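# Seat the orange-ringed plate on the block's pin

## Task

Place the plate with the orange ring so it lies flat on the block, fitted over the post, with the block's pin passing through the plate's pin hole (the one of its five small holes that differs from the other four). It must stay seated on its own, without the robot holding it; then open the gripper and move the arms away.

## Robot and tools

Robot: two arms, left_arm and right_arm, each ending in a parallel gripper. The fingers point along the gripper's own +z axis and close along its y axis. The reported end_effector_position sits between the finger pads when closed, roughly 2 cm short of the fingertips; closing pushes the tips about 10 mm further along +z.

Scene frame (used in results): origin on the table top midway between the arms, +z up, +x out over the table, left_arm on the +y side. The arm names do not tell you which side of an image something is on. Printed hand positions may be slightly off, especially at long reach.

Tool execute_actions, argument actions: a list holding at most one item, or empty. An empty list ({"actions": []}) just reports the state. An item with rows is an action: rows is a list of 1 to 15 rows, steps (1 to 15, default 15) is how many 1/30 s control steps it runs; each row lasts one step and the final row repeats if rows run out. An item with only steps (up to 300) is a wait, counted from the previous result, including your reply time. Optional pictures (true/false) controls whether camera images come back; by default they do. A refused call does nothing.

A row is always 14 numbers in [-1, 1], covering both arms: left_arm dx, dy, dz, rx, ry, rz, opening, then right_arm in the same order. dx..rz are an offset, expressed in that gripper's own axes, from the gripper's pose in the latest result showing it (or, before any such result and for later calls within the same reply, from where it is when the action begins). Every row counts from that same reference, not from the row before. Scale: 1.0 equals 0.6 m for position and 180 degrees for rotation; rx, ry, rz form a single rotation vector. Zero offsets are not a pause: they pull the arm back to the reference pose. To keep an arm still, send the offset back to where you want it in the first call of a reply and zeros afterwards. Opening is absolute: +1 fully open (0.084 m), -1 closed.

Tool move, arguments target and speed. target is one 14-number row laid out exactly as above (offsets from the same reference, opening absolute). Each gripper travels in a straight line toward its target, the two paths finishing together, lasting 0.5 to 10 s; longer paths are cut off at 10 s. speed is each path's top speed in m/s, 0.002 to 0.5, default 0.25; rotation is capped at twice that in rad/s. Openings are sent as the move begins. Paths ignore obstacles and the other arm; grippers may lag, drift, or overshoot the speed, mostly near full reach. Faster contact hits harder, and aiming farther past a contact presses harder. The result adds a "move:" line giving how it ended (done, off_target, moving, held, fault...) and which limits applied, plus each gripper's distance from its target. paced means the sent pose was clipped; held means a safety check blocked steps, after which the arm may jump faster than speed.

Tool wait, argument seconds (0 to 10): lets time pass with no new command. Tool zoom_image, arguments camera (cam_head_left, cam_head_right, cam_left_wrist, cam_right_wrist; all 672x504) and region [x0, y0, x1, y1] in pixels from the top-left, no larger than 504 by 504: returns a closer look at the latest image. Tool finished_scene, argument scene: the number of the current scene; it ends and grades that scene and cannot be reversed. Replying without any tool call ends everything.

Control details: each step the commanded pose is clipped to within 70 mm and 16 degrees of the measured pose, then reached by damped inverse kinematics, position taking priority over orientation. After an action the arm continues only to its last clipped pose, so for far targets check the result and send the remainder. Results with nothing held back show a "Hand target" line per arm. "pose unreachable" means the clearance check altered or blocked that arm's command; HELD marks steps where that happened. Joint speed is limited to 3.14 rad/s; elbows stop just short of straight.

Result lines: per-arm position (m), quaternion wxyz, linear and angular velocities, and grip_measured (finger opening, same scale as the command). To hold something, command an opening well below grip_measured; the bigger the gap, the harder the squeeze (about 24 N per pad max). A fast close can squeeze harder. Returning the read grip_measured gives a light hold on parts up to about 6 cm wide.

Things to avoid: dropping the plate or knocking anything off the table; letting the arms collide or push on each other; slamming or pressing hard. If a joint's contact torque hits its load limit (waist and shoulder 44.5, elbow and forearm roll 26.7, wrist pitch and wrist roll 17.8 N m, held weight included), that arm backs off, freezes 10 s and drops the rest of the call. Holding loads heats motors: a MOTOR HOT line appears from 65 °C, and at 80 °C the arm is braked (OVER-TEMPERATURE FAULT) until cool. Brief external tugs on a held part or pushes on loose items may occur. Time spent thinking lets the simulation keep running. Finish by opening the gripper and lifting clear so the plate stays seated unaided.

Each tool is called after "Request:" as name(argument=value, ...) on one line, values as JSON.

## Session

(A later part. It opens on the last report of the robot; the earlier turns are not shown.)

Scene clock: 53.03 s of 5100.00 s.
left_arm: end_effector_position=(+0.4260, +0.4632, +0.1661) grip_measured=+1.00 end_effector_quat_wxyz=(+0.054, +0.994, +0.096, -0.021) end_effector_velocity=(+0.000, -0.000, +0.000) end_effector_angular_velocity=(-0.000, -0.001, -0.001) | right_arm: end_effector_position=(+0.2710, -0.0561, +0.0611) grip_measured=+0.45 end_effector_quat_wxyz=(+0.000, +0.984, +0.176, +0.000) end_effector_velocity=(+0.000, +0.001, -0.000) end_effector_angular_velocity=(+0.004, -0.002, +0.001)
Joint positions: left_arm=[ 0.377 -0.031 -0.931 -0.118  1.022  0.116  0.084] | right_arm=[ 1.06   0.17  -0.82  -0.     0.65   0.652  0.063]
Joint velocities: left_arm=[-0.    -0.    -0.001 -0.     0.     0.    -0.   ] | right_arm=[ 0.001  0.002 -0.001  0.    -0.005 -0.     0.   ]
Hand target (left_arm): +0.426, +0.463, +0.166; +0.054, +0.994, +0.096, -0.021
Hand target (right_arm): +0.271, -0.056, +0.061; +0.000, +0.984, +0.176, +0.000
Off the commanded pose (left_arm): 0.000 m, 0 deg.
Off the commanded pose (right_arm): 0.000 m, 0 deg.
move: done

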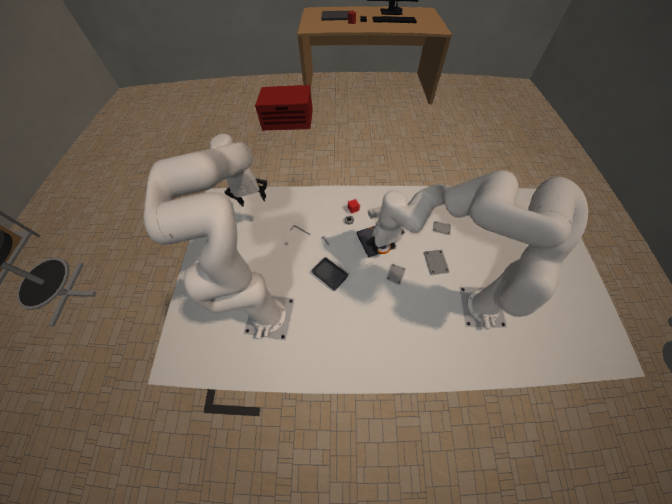

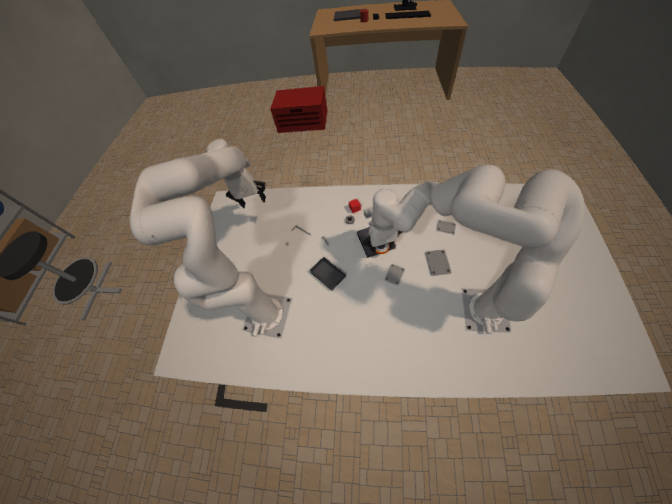

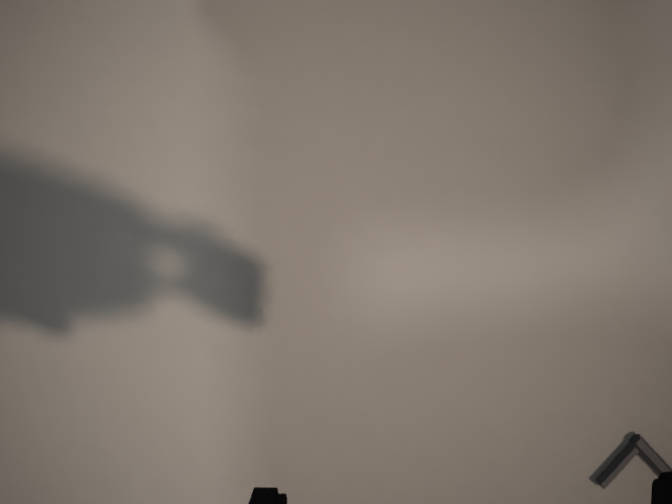

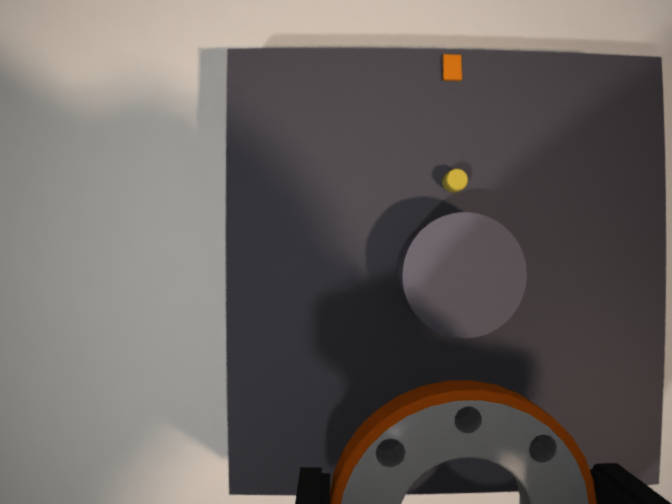

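Request:
move(target=[0,0,0,0,0,0,1, 0.0955,0.0034,0,0,0,0,-0.3], speed=0.05)

Request:
zoom_image(camera="cam_right_wrist", region=[400, 240, 500, 310])

Request:
zoom_image(camera="cam_right_wrist", region=[320, 370, 610, 504])

Scene clock: 80.07 s of 5100.00 s.
left_arm: end_effector_position=(+0.4260, +0.4632, +0.1661) grip_measured=+1.00 end_effector_quat_wxyz=(+0.054, +0.994, +0.096, -0.021) end_effector_velocity=(+0.000, +0.000, +0.000) end_effector_angular_velocity=(+0.000, -0.001, +0.000) | right_arm: end_effector_position=(+0.3252, -0.0383, +0.0610) grip_measured=+0.45 end_effector_quat_wxyz=(+0.000, +0.984, +0.176, +0.000) end_effector_velocity=(+0.002, +0.000, +0.000) end_effector_angular_velocity=(+0.000, -0.000, -0.001)
Joint positions: left_arm=[ 0.377 -0.031 -0.931 -0.118  1.022  0.116  0.084] | right_arm=[ 0.986  0.298 -1.002 -0.     0.704  0.578  0.063]
Joint velocities: left_arm=[ 0.     0.    -0.001 -0.     0.     0.    -0.   ] | right_arm=[-0.003  0.004 -0.006 -0.     0.002 -0.002  0.   ]
Hand target (left_arm): +0.426, +0.463, +0.166; +0.054, +0.994, +0.096, -0.021
Hand target (right_arm): +0.325, -0.038, +0.061; -0.000, +0.984, +0.176, +0.000
Off the commanded pose (left_arm): 0.000 m, 0 deg.
Off the commanded pose (right_arm): 0.000 m, 0 deg.
After step 90, 22.53 s passed at rest.
move: done

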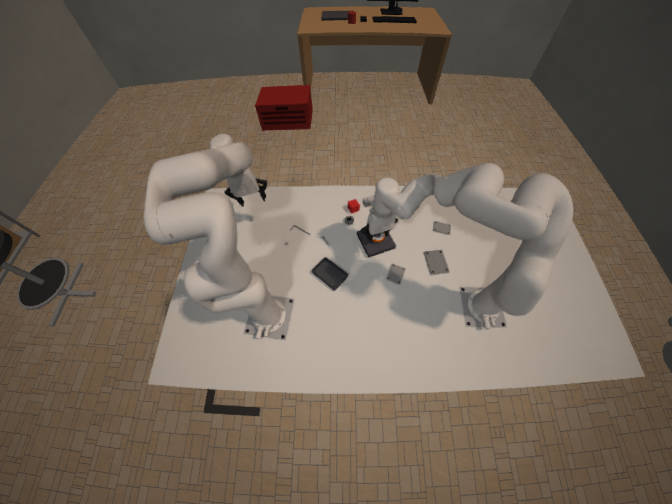

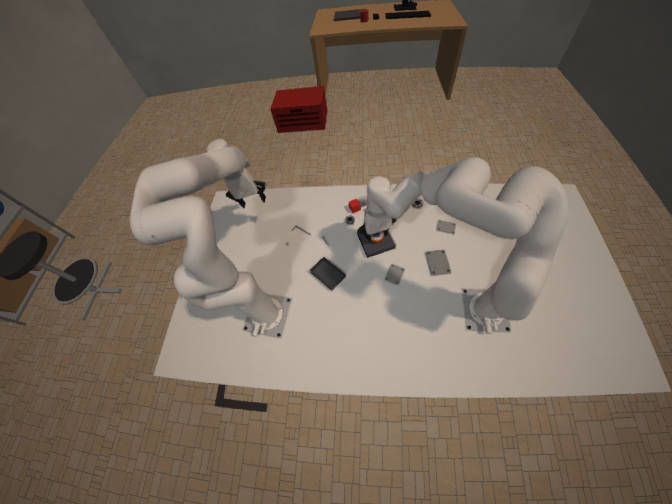

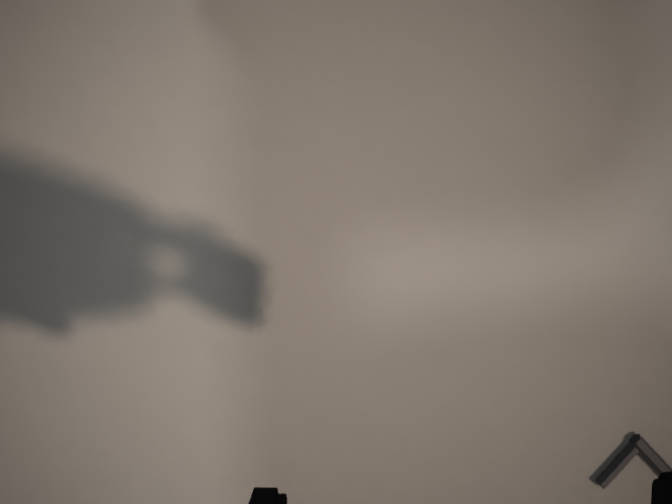

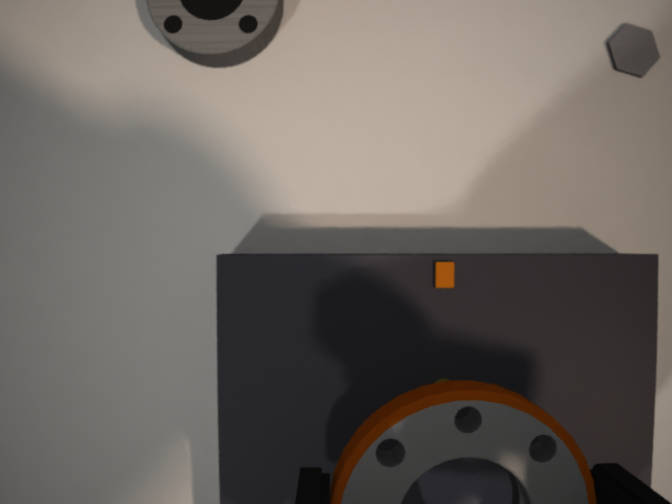

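Region (400, 240, 500, 310) of cam_right_wrist's 672x504 image, scaled by 5.040, with more detail than that image has; it fills the top 353 rows of this view, and the rest is white.

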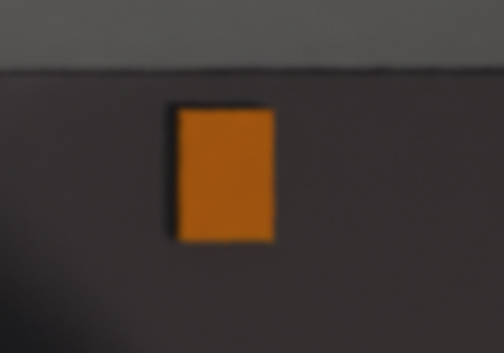

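Region (320, 370, 610, 504) of cam_right_wrist's 672x504 image, scaled by 1.738, with more detail than that image has; it fills the top 233 rows of this view, and the rest is white.

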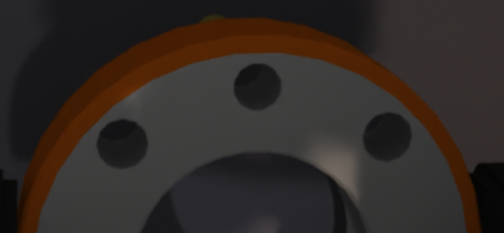

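Request:
move(target=[0,0,0,0,0,0,1, 0.0002,-0.0008,0.003,0,0,0,-0.3], speed=0.005)

Request:
move(target=[0,0,0,0,0,0,1, 0,0,0.010,0,0,0,-0.3], speed=0.005)

Scene clock: 88.83 s of 5100.00 s.
left_arm: end_effector_position=(+0.4260, +0.4632, +0.1661) grip_measured=+1.00 end_effector_quat_wxyz=(+0.054, +0.994, +0.096, -0.021) end_effector_velocity=(+0.000, -0.000, -0.000) end_effector_angular_velocity=(-0.000, -0.000, +0.001) | right_arm: end_effector_position=(+0.3252, -0.0378, +0.0592) grip_measured=+0.45 end_effector_quat_wxyz=(+0.000, +0.984, +0.176, +0.000) end_effector_velocity=(+0.001, +0.000, -0.000) end_effector_angular_velocity=(+0.003, -0.001, -0.002)
Joint positions: left_arm=[ 0.377 -0.031 -0.931 -0.118  1.022  0.116  0.084] | right_arm=[ 0.987  0.302 -1.003 -0.     0.7    0.579  0.063]
Joint velocities: left_arm=[ 0.     0.     0.    -0.    -0.001 -0.001  0.   ] | right_arm=[-0.001  0.     0.     0.001 -0.003 -0.     0.   ]
Hand target (left_arm): +0.426, +0.463, +0.166; +0.054, +0.994, +0.096, -0.021
Hand target (right_arm): +0.325, -0.038, +0.059; +0.000, +0.984, +0.176, +0.000
Off the commanded pose (left_arm): 0.000 m, 0 deg.
Off the commanded pose (right_arm): 0.000 m, 0 deg.
After step 90, 5.07 s passed at rest.
move: done

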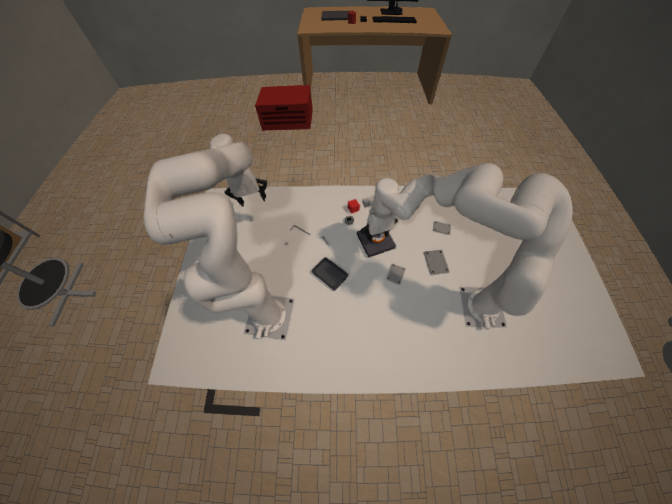

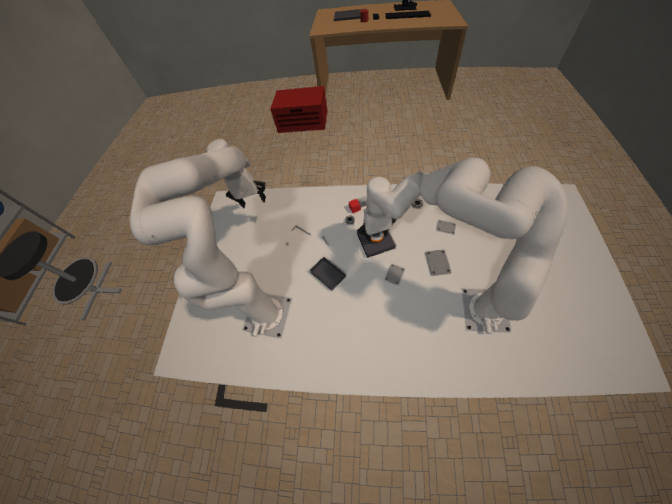

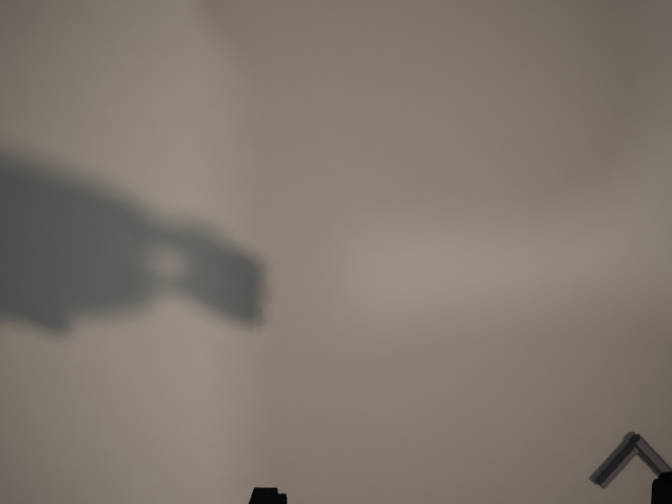

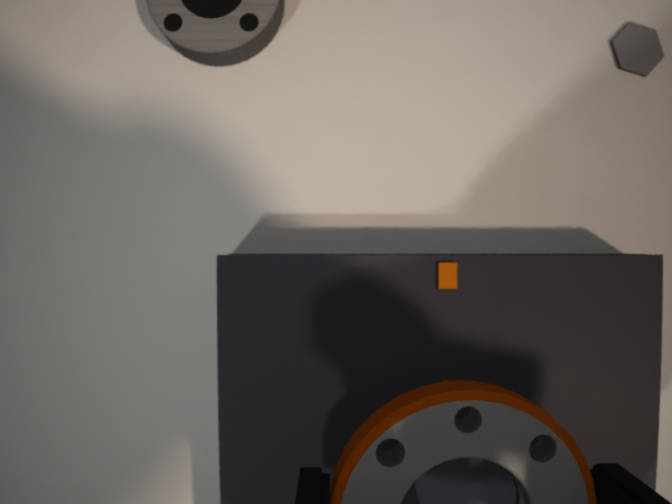

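Scene clock: 90.27 s of 5100.00 s.
left_arm: end_effector_position=(+0.4260, +0.4632, +0.1661) grip_measured=+1.00 end_effector_quat_wxyz=(+0.054, +0.994, +0.096, -0.021) end_effector_velocity=(+0.000, -0.000, +0.000) end_effector_angular_velocity=(+0.001, -0.001, -0.001) | right_arm: end_effector_position=(+0.3251, -0.0378, +0.0533) grip_measured=+0.45 end_effector_quat_wxyz=(+0.000, +0.984, +0.176, +0.000) end_effector_velocity=(+0.001, +0.001, +0.000) end_effector_angular_velocity=(+0.002, -0.002, +0.000)
Joint positions: left_arm=[ 0.377 -0.031 -0.931 -0.118  1.022  0.116  0.084] | right_arm=[ 0.987  0.315 -1.    -0.     0.685  0.579  0.063]
Joint velocities: left_arm=[-0.001 -0.001  0.     0.    -0.001  0.    -0.   ] | right_arm=[-0.     0.    -0.001 -0.    -0.003 -0.     0.   ]
Hand target (left_arm): +0.426, +0.463, +0.166; +0.054, +0.994, +0.096, -0.021
Hand target (right_arm): +0.325, -0.038, +0.053; +0.000, +0.984, +0.176, +0.000
Off the commanded pose (left_arm): 0.000 m, 0 deg.
Off the commanded pose (right_arm): 0.000 m, 0 deg.
move: done

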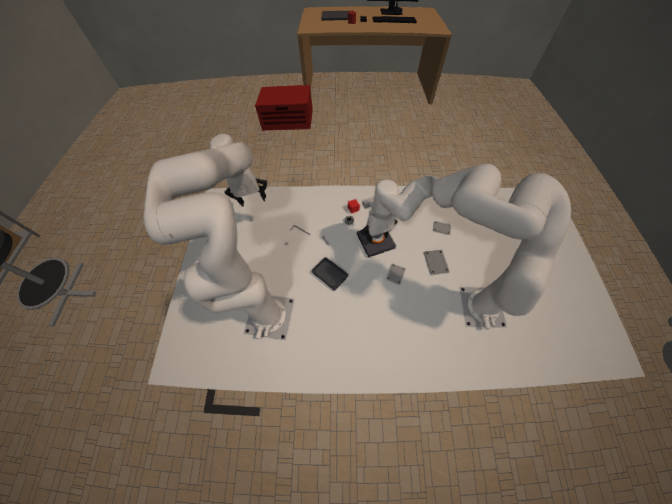

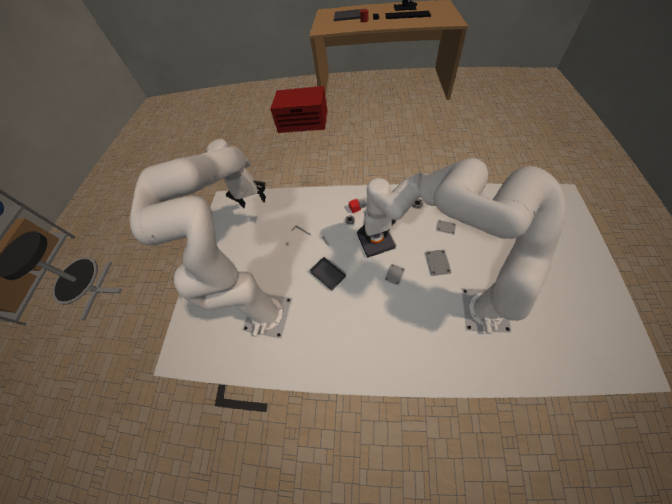

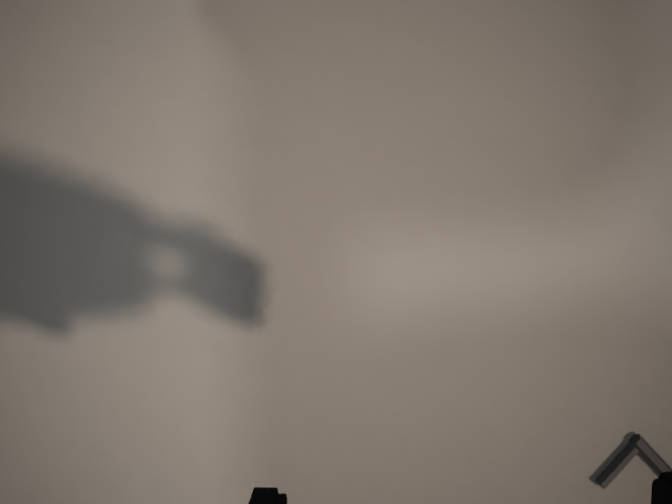

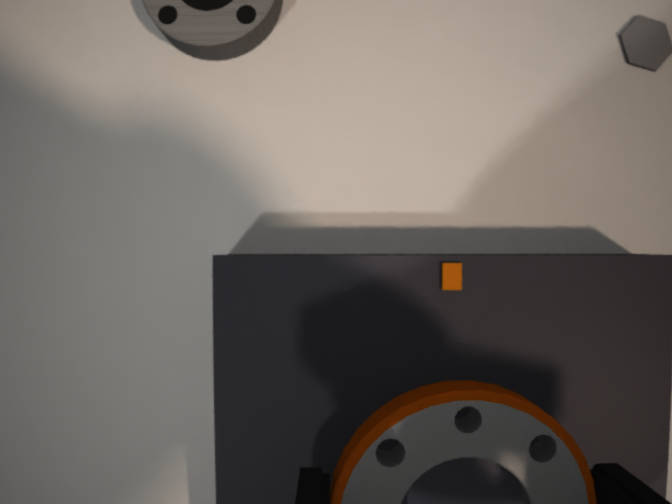

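No contact, plate unchanged — seems to be entering. Continue down.

Request:
move(target=[0,0,0,0,0,0,1, 0,0,0.015,0,0,0,-0.3], speed=0.005)

Scene clock: 93.50 s of 5100.00 s.
left_arm: end_effector_position=(+0.4260, +0.4632, +0.1661) grip_measured=+1.00 end_effector_quat_wxyz=(+0.054, +0.994, +0.096, -0.021) end_effector_velocity=(-0.000, -0.000, -0.000) end_effector_angular_velocity=(-0.001, +0.000, -0.000) | right_arm: end_effector_position=(+0.3252, -0.0378, +0.0444) grip_measured=+0.45 end_effector_quat_wxyz=(-0.000, +0.984, +0.176, +0.000) end_effector_velocity=(+0.000, -0.001, -0.001) end_effector_angular_velocity=(-0.001, +0.000, -0.001)
Joint positions: left_arm=[ 0.377 -0.031 -0.931 -0.118  1.022  0.116  0.084] | right_arm=[ 0.987  0.334 -0.997 -0.     0.662  0.579  0.063]
Joint velocities: left_arm=[-0.    -0.001  0.001 -0.001 -0.     0.001 -0.   ] | right_arm=[-0.001  0.001  0.    -0.001 -0.     0.     0.   ]
Hand target (left_arm): +0.426, +0.463, +0.166; +0.054, +0.994, +0.096, -0.021
Hand target (right_arm): +0.325, -0.038, +0.044; +0.000, +0.984, +0.176, +0.000
Off the commanded pose (left_arm): 0.000 m, 0 deg.
Off the commanded pose (right_arm): 0.000 m, 0 deg.
move: done

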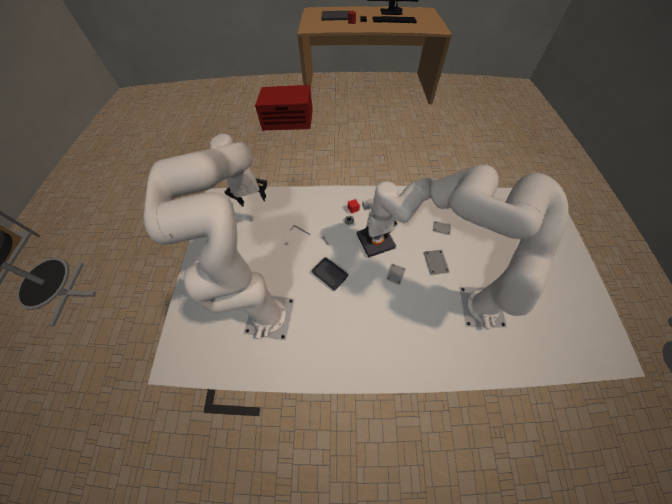

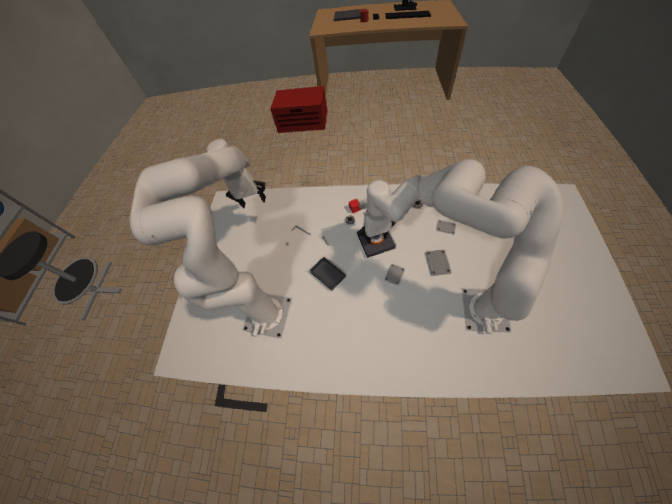

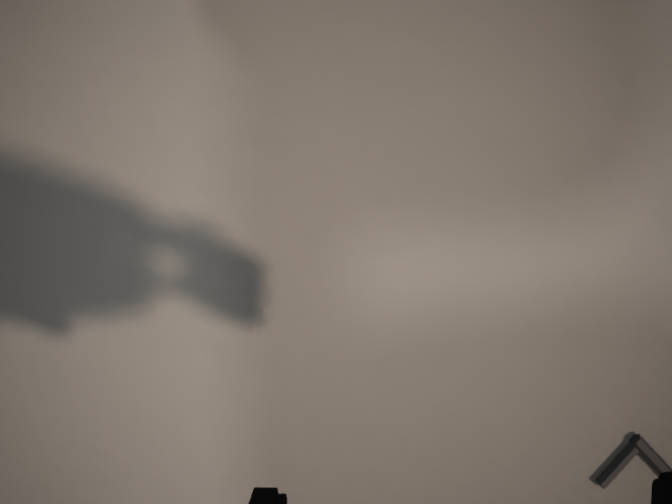

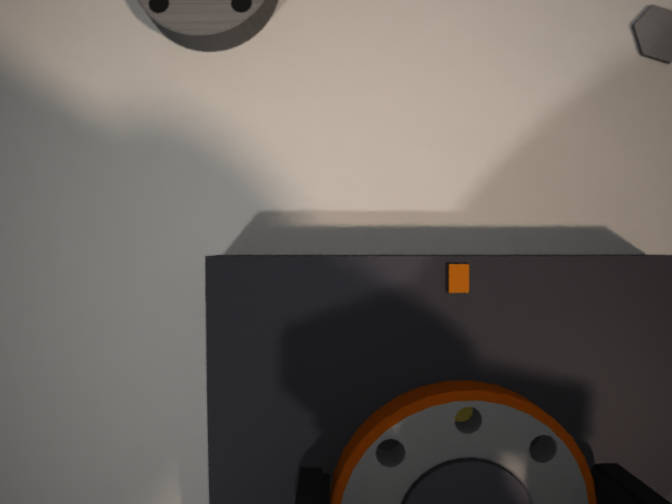

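Post through, pin in hole. Lower the last few mm.

Request:
move(target=[0,0,0,0,0,0,1, 0,0,0.006,0,0,0,-0.3], speed=0.004)

Scene clock: 95.70 s of 5100.00 s.
left_arm: end_effector_position=(+0.4260, +0.4632, +0.1661) grip_measured=+1.00 end_effector_quat_wxyz=(+0.054, +0.994, +0.096, -0.021) end_effector_velocity=(+0.001, +0.000, +0.001) end_effector_angular_velocity=(-0.000, -0.003, +0.002) | right_arm: end_effector_position=(+0.3253, -0.0377, +0.0418) grip_measured=+0.45 end_effector_quat_wxyz=(-0.000, +0.984, +0.176, +0.000) end_effector_velocity=(+0.000, -0.000, -0.001) end_effector_angular_velocity=(-0.001, -0.001, +0.002)
Joint positions: left_arm=[ 0.377 -0.031 -0.931 -0.118  1.022  0.116  0.084] | right_arm=[ 0.987  0.34  -0.996 -0.     0.655  0.579  0.063]
Joint velocities: left_arm=[ 0.001 -0.001 -0.001 -0.001 -0.001 -0.001 -0.   ] | right_arm=[ 0.     0.003 -0.    -0.002 -0.003  0.     0.   ]
Hand target (left_arm): +0.426, +0.463, +0.166; +0.054, +0.994, +0.096, -0.021
Hand target (right_arm): +0.325, -0.038, +0.041; -0.000, +0.984, +0.176, +0.000
Off the commanded pose (left_arm): 0.000 m, 0 deg.
Off the commanded pose (right_arm): 0.001 m, 0 deg.
move: done

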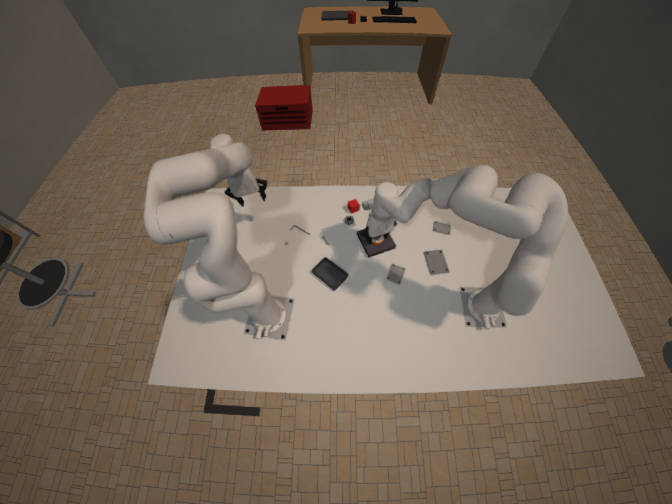

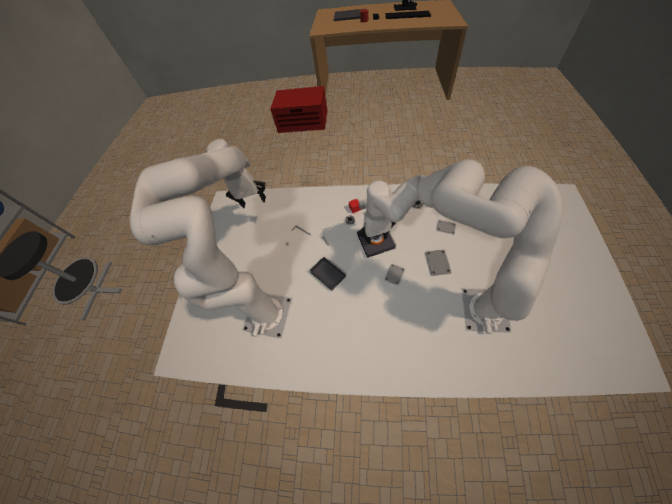

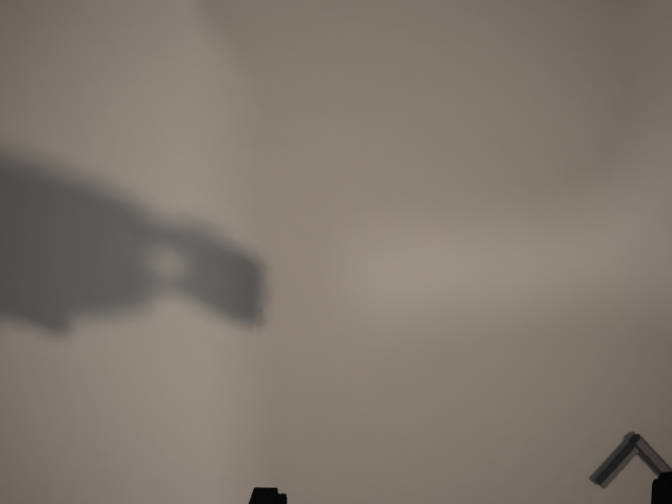

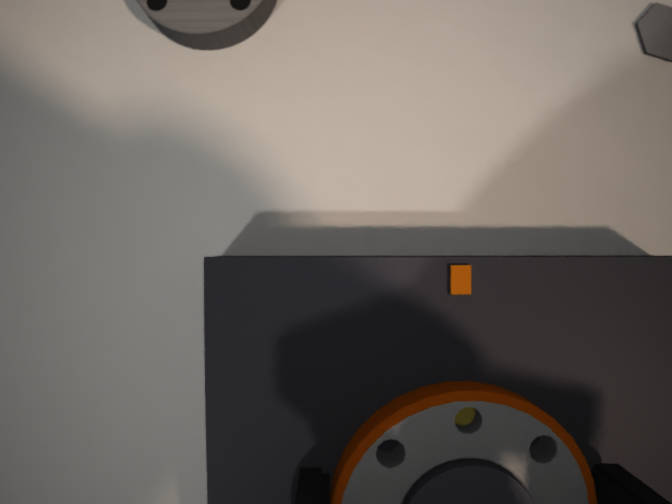

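Seated (z lag). Release and lift.

Request:
move(target=[0,0,0,0,0,0,1, 0,0,0,0,0,0,1], speed=0.01)

Request:
move(target=[0,0,0,0,0,0,1, 0,0,-0.08,0,0,0,1], speed=0.06)

Request:
move(target=[0,0,0,0,0,0,1, -0.1,0,-0.1,0,0,0,1], speed=0.1)

Scene clock: 102.70 s of 5100.00 s.
left_arm: end_effector_position=(+0.4260, +0.4632, +0.1661) grip_measured=+1.00 end_effector_quat_wxyz=(+0.054, +0.994, +0.096, -0.021) end_effector_velocity=(-0.000, -0.000, -0.000) end_effector_angular_velocity=(-0.000, +0.001, +0.000) | right_arm: end_effector_position=(+0.3252, -0.0377, +0.0417) grip_measured=+1.00 end_effector_quat_wxyz=(-0.000, +0.984, +0.176, +0.000) end_effector_velocity=(+0.000, +0.000, +0.001) end_effector_angular_velocity=(+0.002, -0.000, -0.001)
Joint positions: left_arm=[ 0.377 -0.031 -0.931 -0.118  1.022  0.116  0.084] | right_arm=[ 0.987  0.34  -0.996 -0.     0.655  0.579  0.084]
Joint velocities: left_arm=[ 0.     0.     0.001 -0.     0.    -0.    -0.   ] | right_arm=[-0.001 -0.002  0.     0.002  0.    -0.001 -0.   ]
Hand target (left_arm): +0.426, +0.463, +0.166; +0.054, +0.994, +0.096, -0.021
Hand target (right_arm): +0.325, -0.038, +0.042; -0.000, +0.984, +0.176, +0.000
Off the commanded pose (left_arm): 0.000 m, 0 deg.
Off the commanded pose (right_arm): 0.000 m, 0 deg.
After step 90, 3.30 s passed at rest.
move: done

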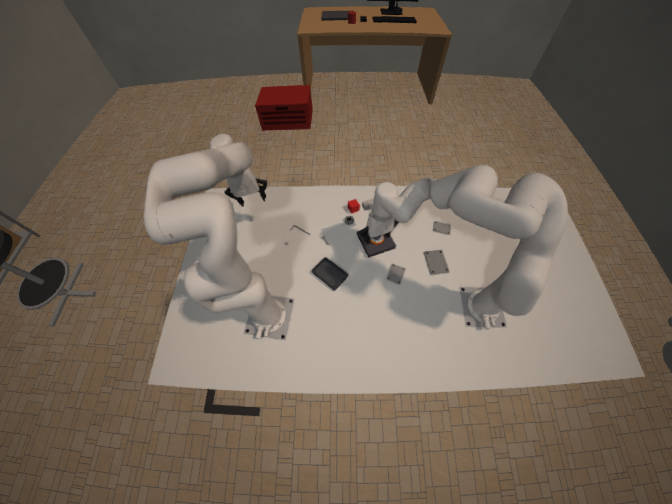

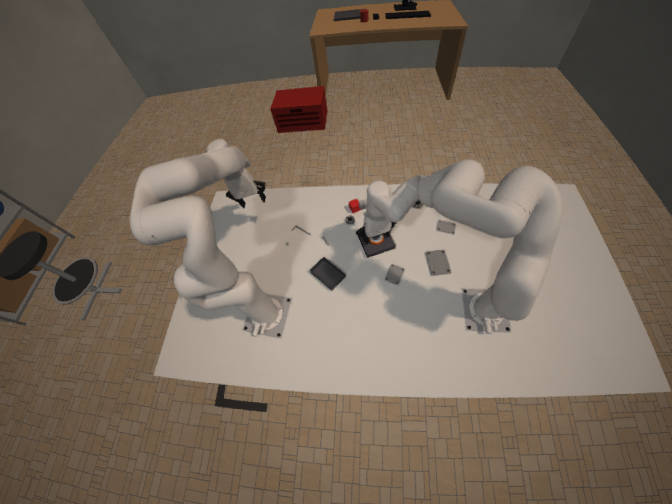

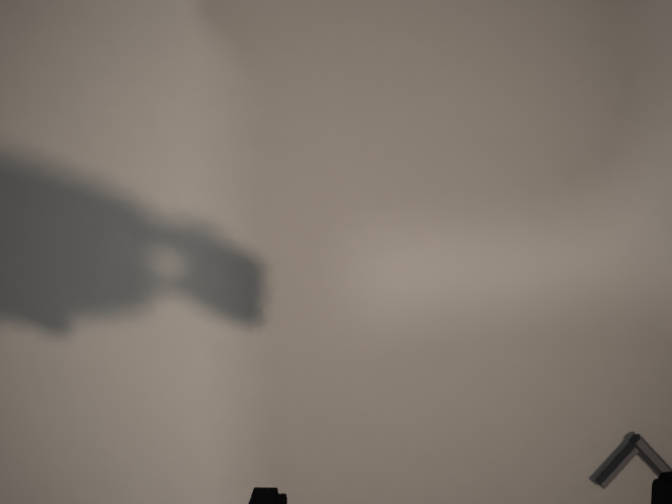

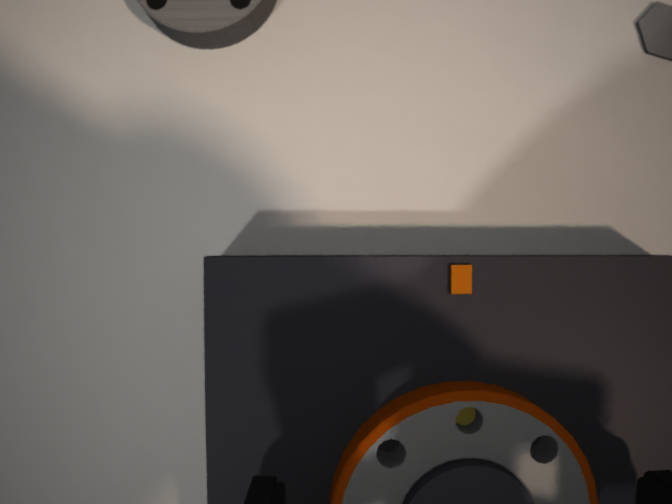

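Scene clock: 103.83 s of 5100.00 s.
left_arm: end_effector_position=(+0.4260, +0.4632, +0.1661) grip_measured=+1.00 end_effector_quat_wxyz=(+0.054, +0.994, +0.096, -0.021) end_effector_velocity=(-0.000, -0.000, -0.000) end_effector_angular_velocity=(-0.002, +0.001, +0.001) | right_arm: end_effector_position=(+0.3252, -0.0379, +0.0892) grip_measured=+1.00 end_effector_quat_wxyz=(+0.000, +0.984, +0.176, +0.000) end_effector_velocity=(-0.000, +0.000, +0.002) end_effector_angular_velocity=(-0.000, +0.000, +0.001)
Joint positions: left_arm=[ 0.377 -0.031 -0.931 -0.118  1.022  0.116  0.084] | right_arm=[ 0.987  0.242 -1.02  -0.     0.778  0.579  0.084]
Joint velocities: left_arm=[ 0.     0.001  0.    -0.002  0.001  0.     0.   ] | right_arm=[ 0.001 -0.003 -0.002  0.     0.006 -0.    -0.   ]
Hand target (left_arm): +0.426, +0.463, +0.166; +0.054, +0.994, +0.096, -0.021
Hand target (right_arm): +0.325, -0.038, +0.090; -0.000, +0.984, +0.176, +0.000
Off the commanded pose (left_arm): 0.000 m, 0 deg.
Off the commanded pose (right_arm): 0.000 m, 0 deg.
move: done

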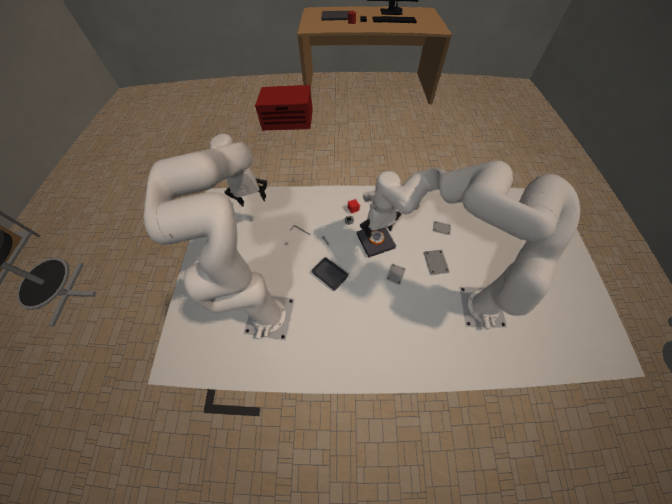

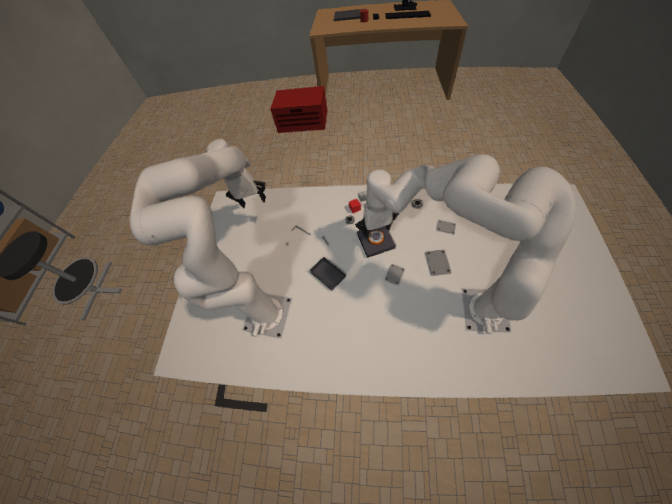

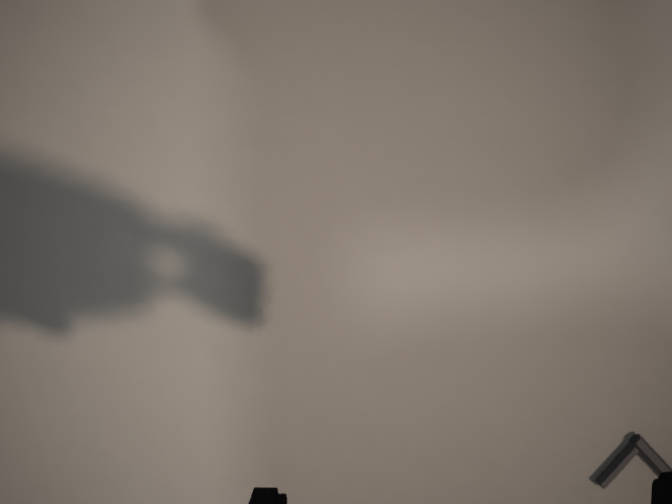

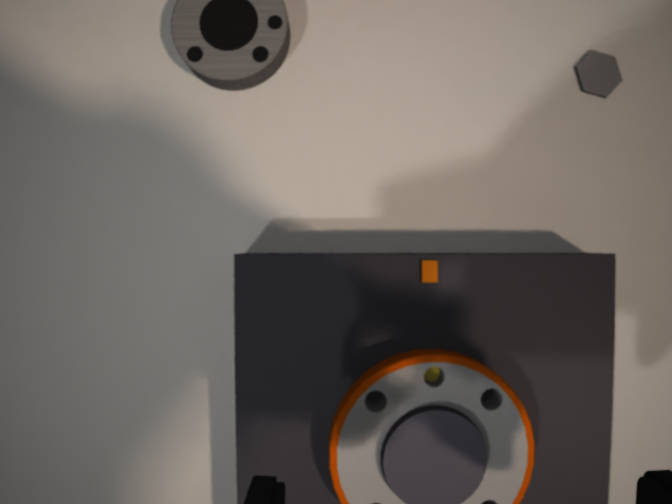

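Scene clock: 105.10 s of 5100.00 s.
left_arm: end_effector_position=(+0.4260, +0.4632, +0.1661) grip_measured=+1.00 end_effector_quat_wxyz=(+0.054, +0.994, +0.096, -0.021) end_effector_velocity=(+0.000, -0.000, -0.000) end_effector_angular_velocity=(+0.000, +0.000, -0.001) | right_arm: end_effector_position=(+0.2691, -0.0586, +0.1489) grip_measured=+1.00 end_effector_quat_wxyz=(+0.000, +0.984, +0.176, -0.000) end_effector_velocity=(-0.001, +0.001, +0.003) end_effector_angular_velocity=(+0.003, -0.003, +0.003)
Joint positions: left_arm=[ 0.377 -0.031 -0.931 -0.118  1.022  0.116  0.084] | right_arm=[ 1.061 -0.011 -0.891 -0.001  0.902  0.654  0.084]
Joint velocities: left_arm=[-0.001  0.001 -0.001  0.     0.    -0.    -0.   ] | right_arm=[ 0.003 -0.006  0.    -0.002  0.002  0.001  0.   ]
Hand target (left_arm): +0.426, +0.463, +0.166; +0.054, +0.994, +0.096, -0.021
Hand target (right_arm): +0.269, -0.059, +0.149; +0.000, +0.984, +0.176, +0.000
Off the commanded pose (left_arm): 0.000 m, 0 deg.
Off the commanded pose (right_arm): 0.000 m, 0 deg.
move: done

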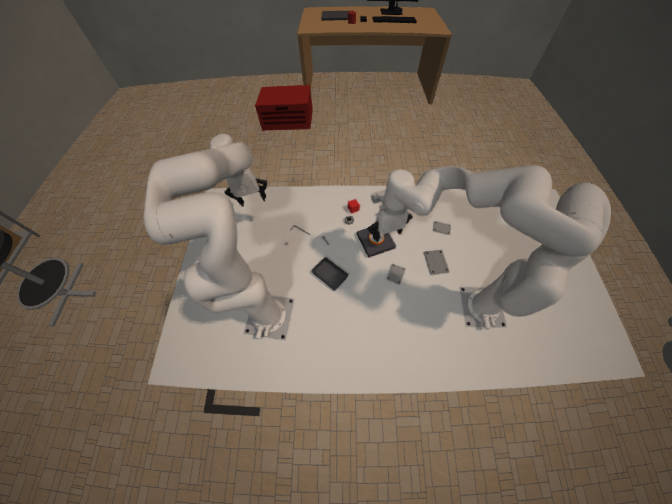

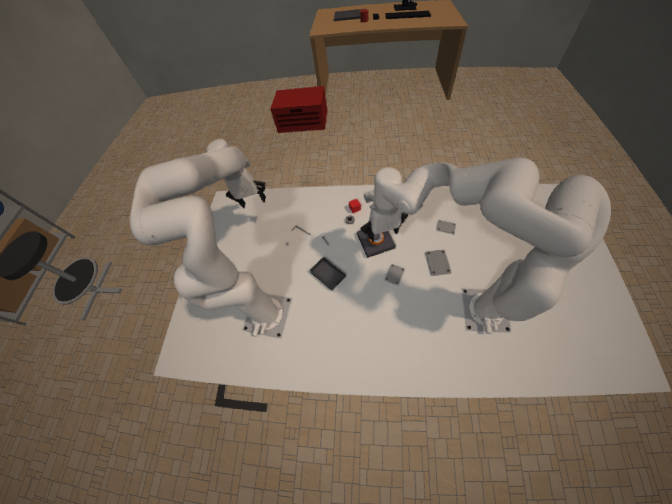

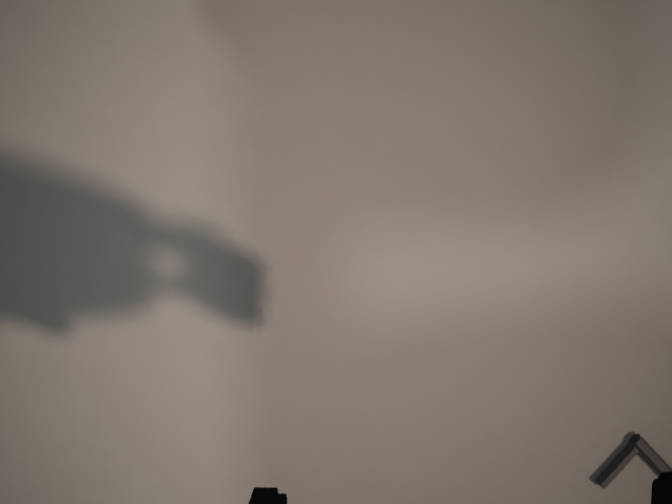

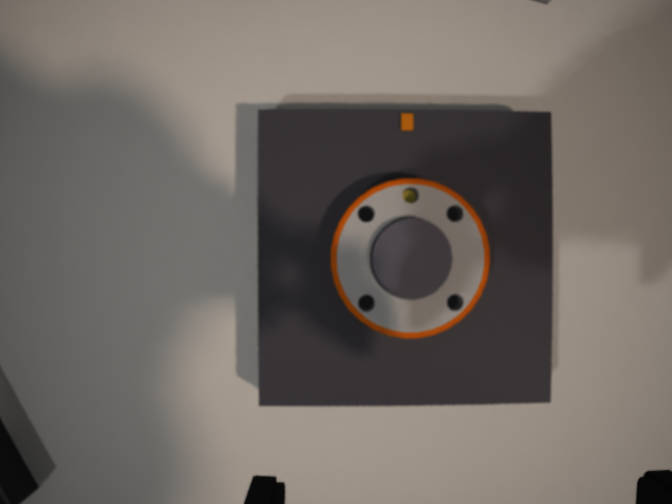

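Request:
finished_scene(scene=2)

The scene is finished: the task was done.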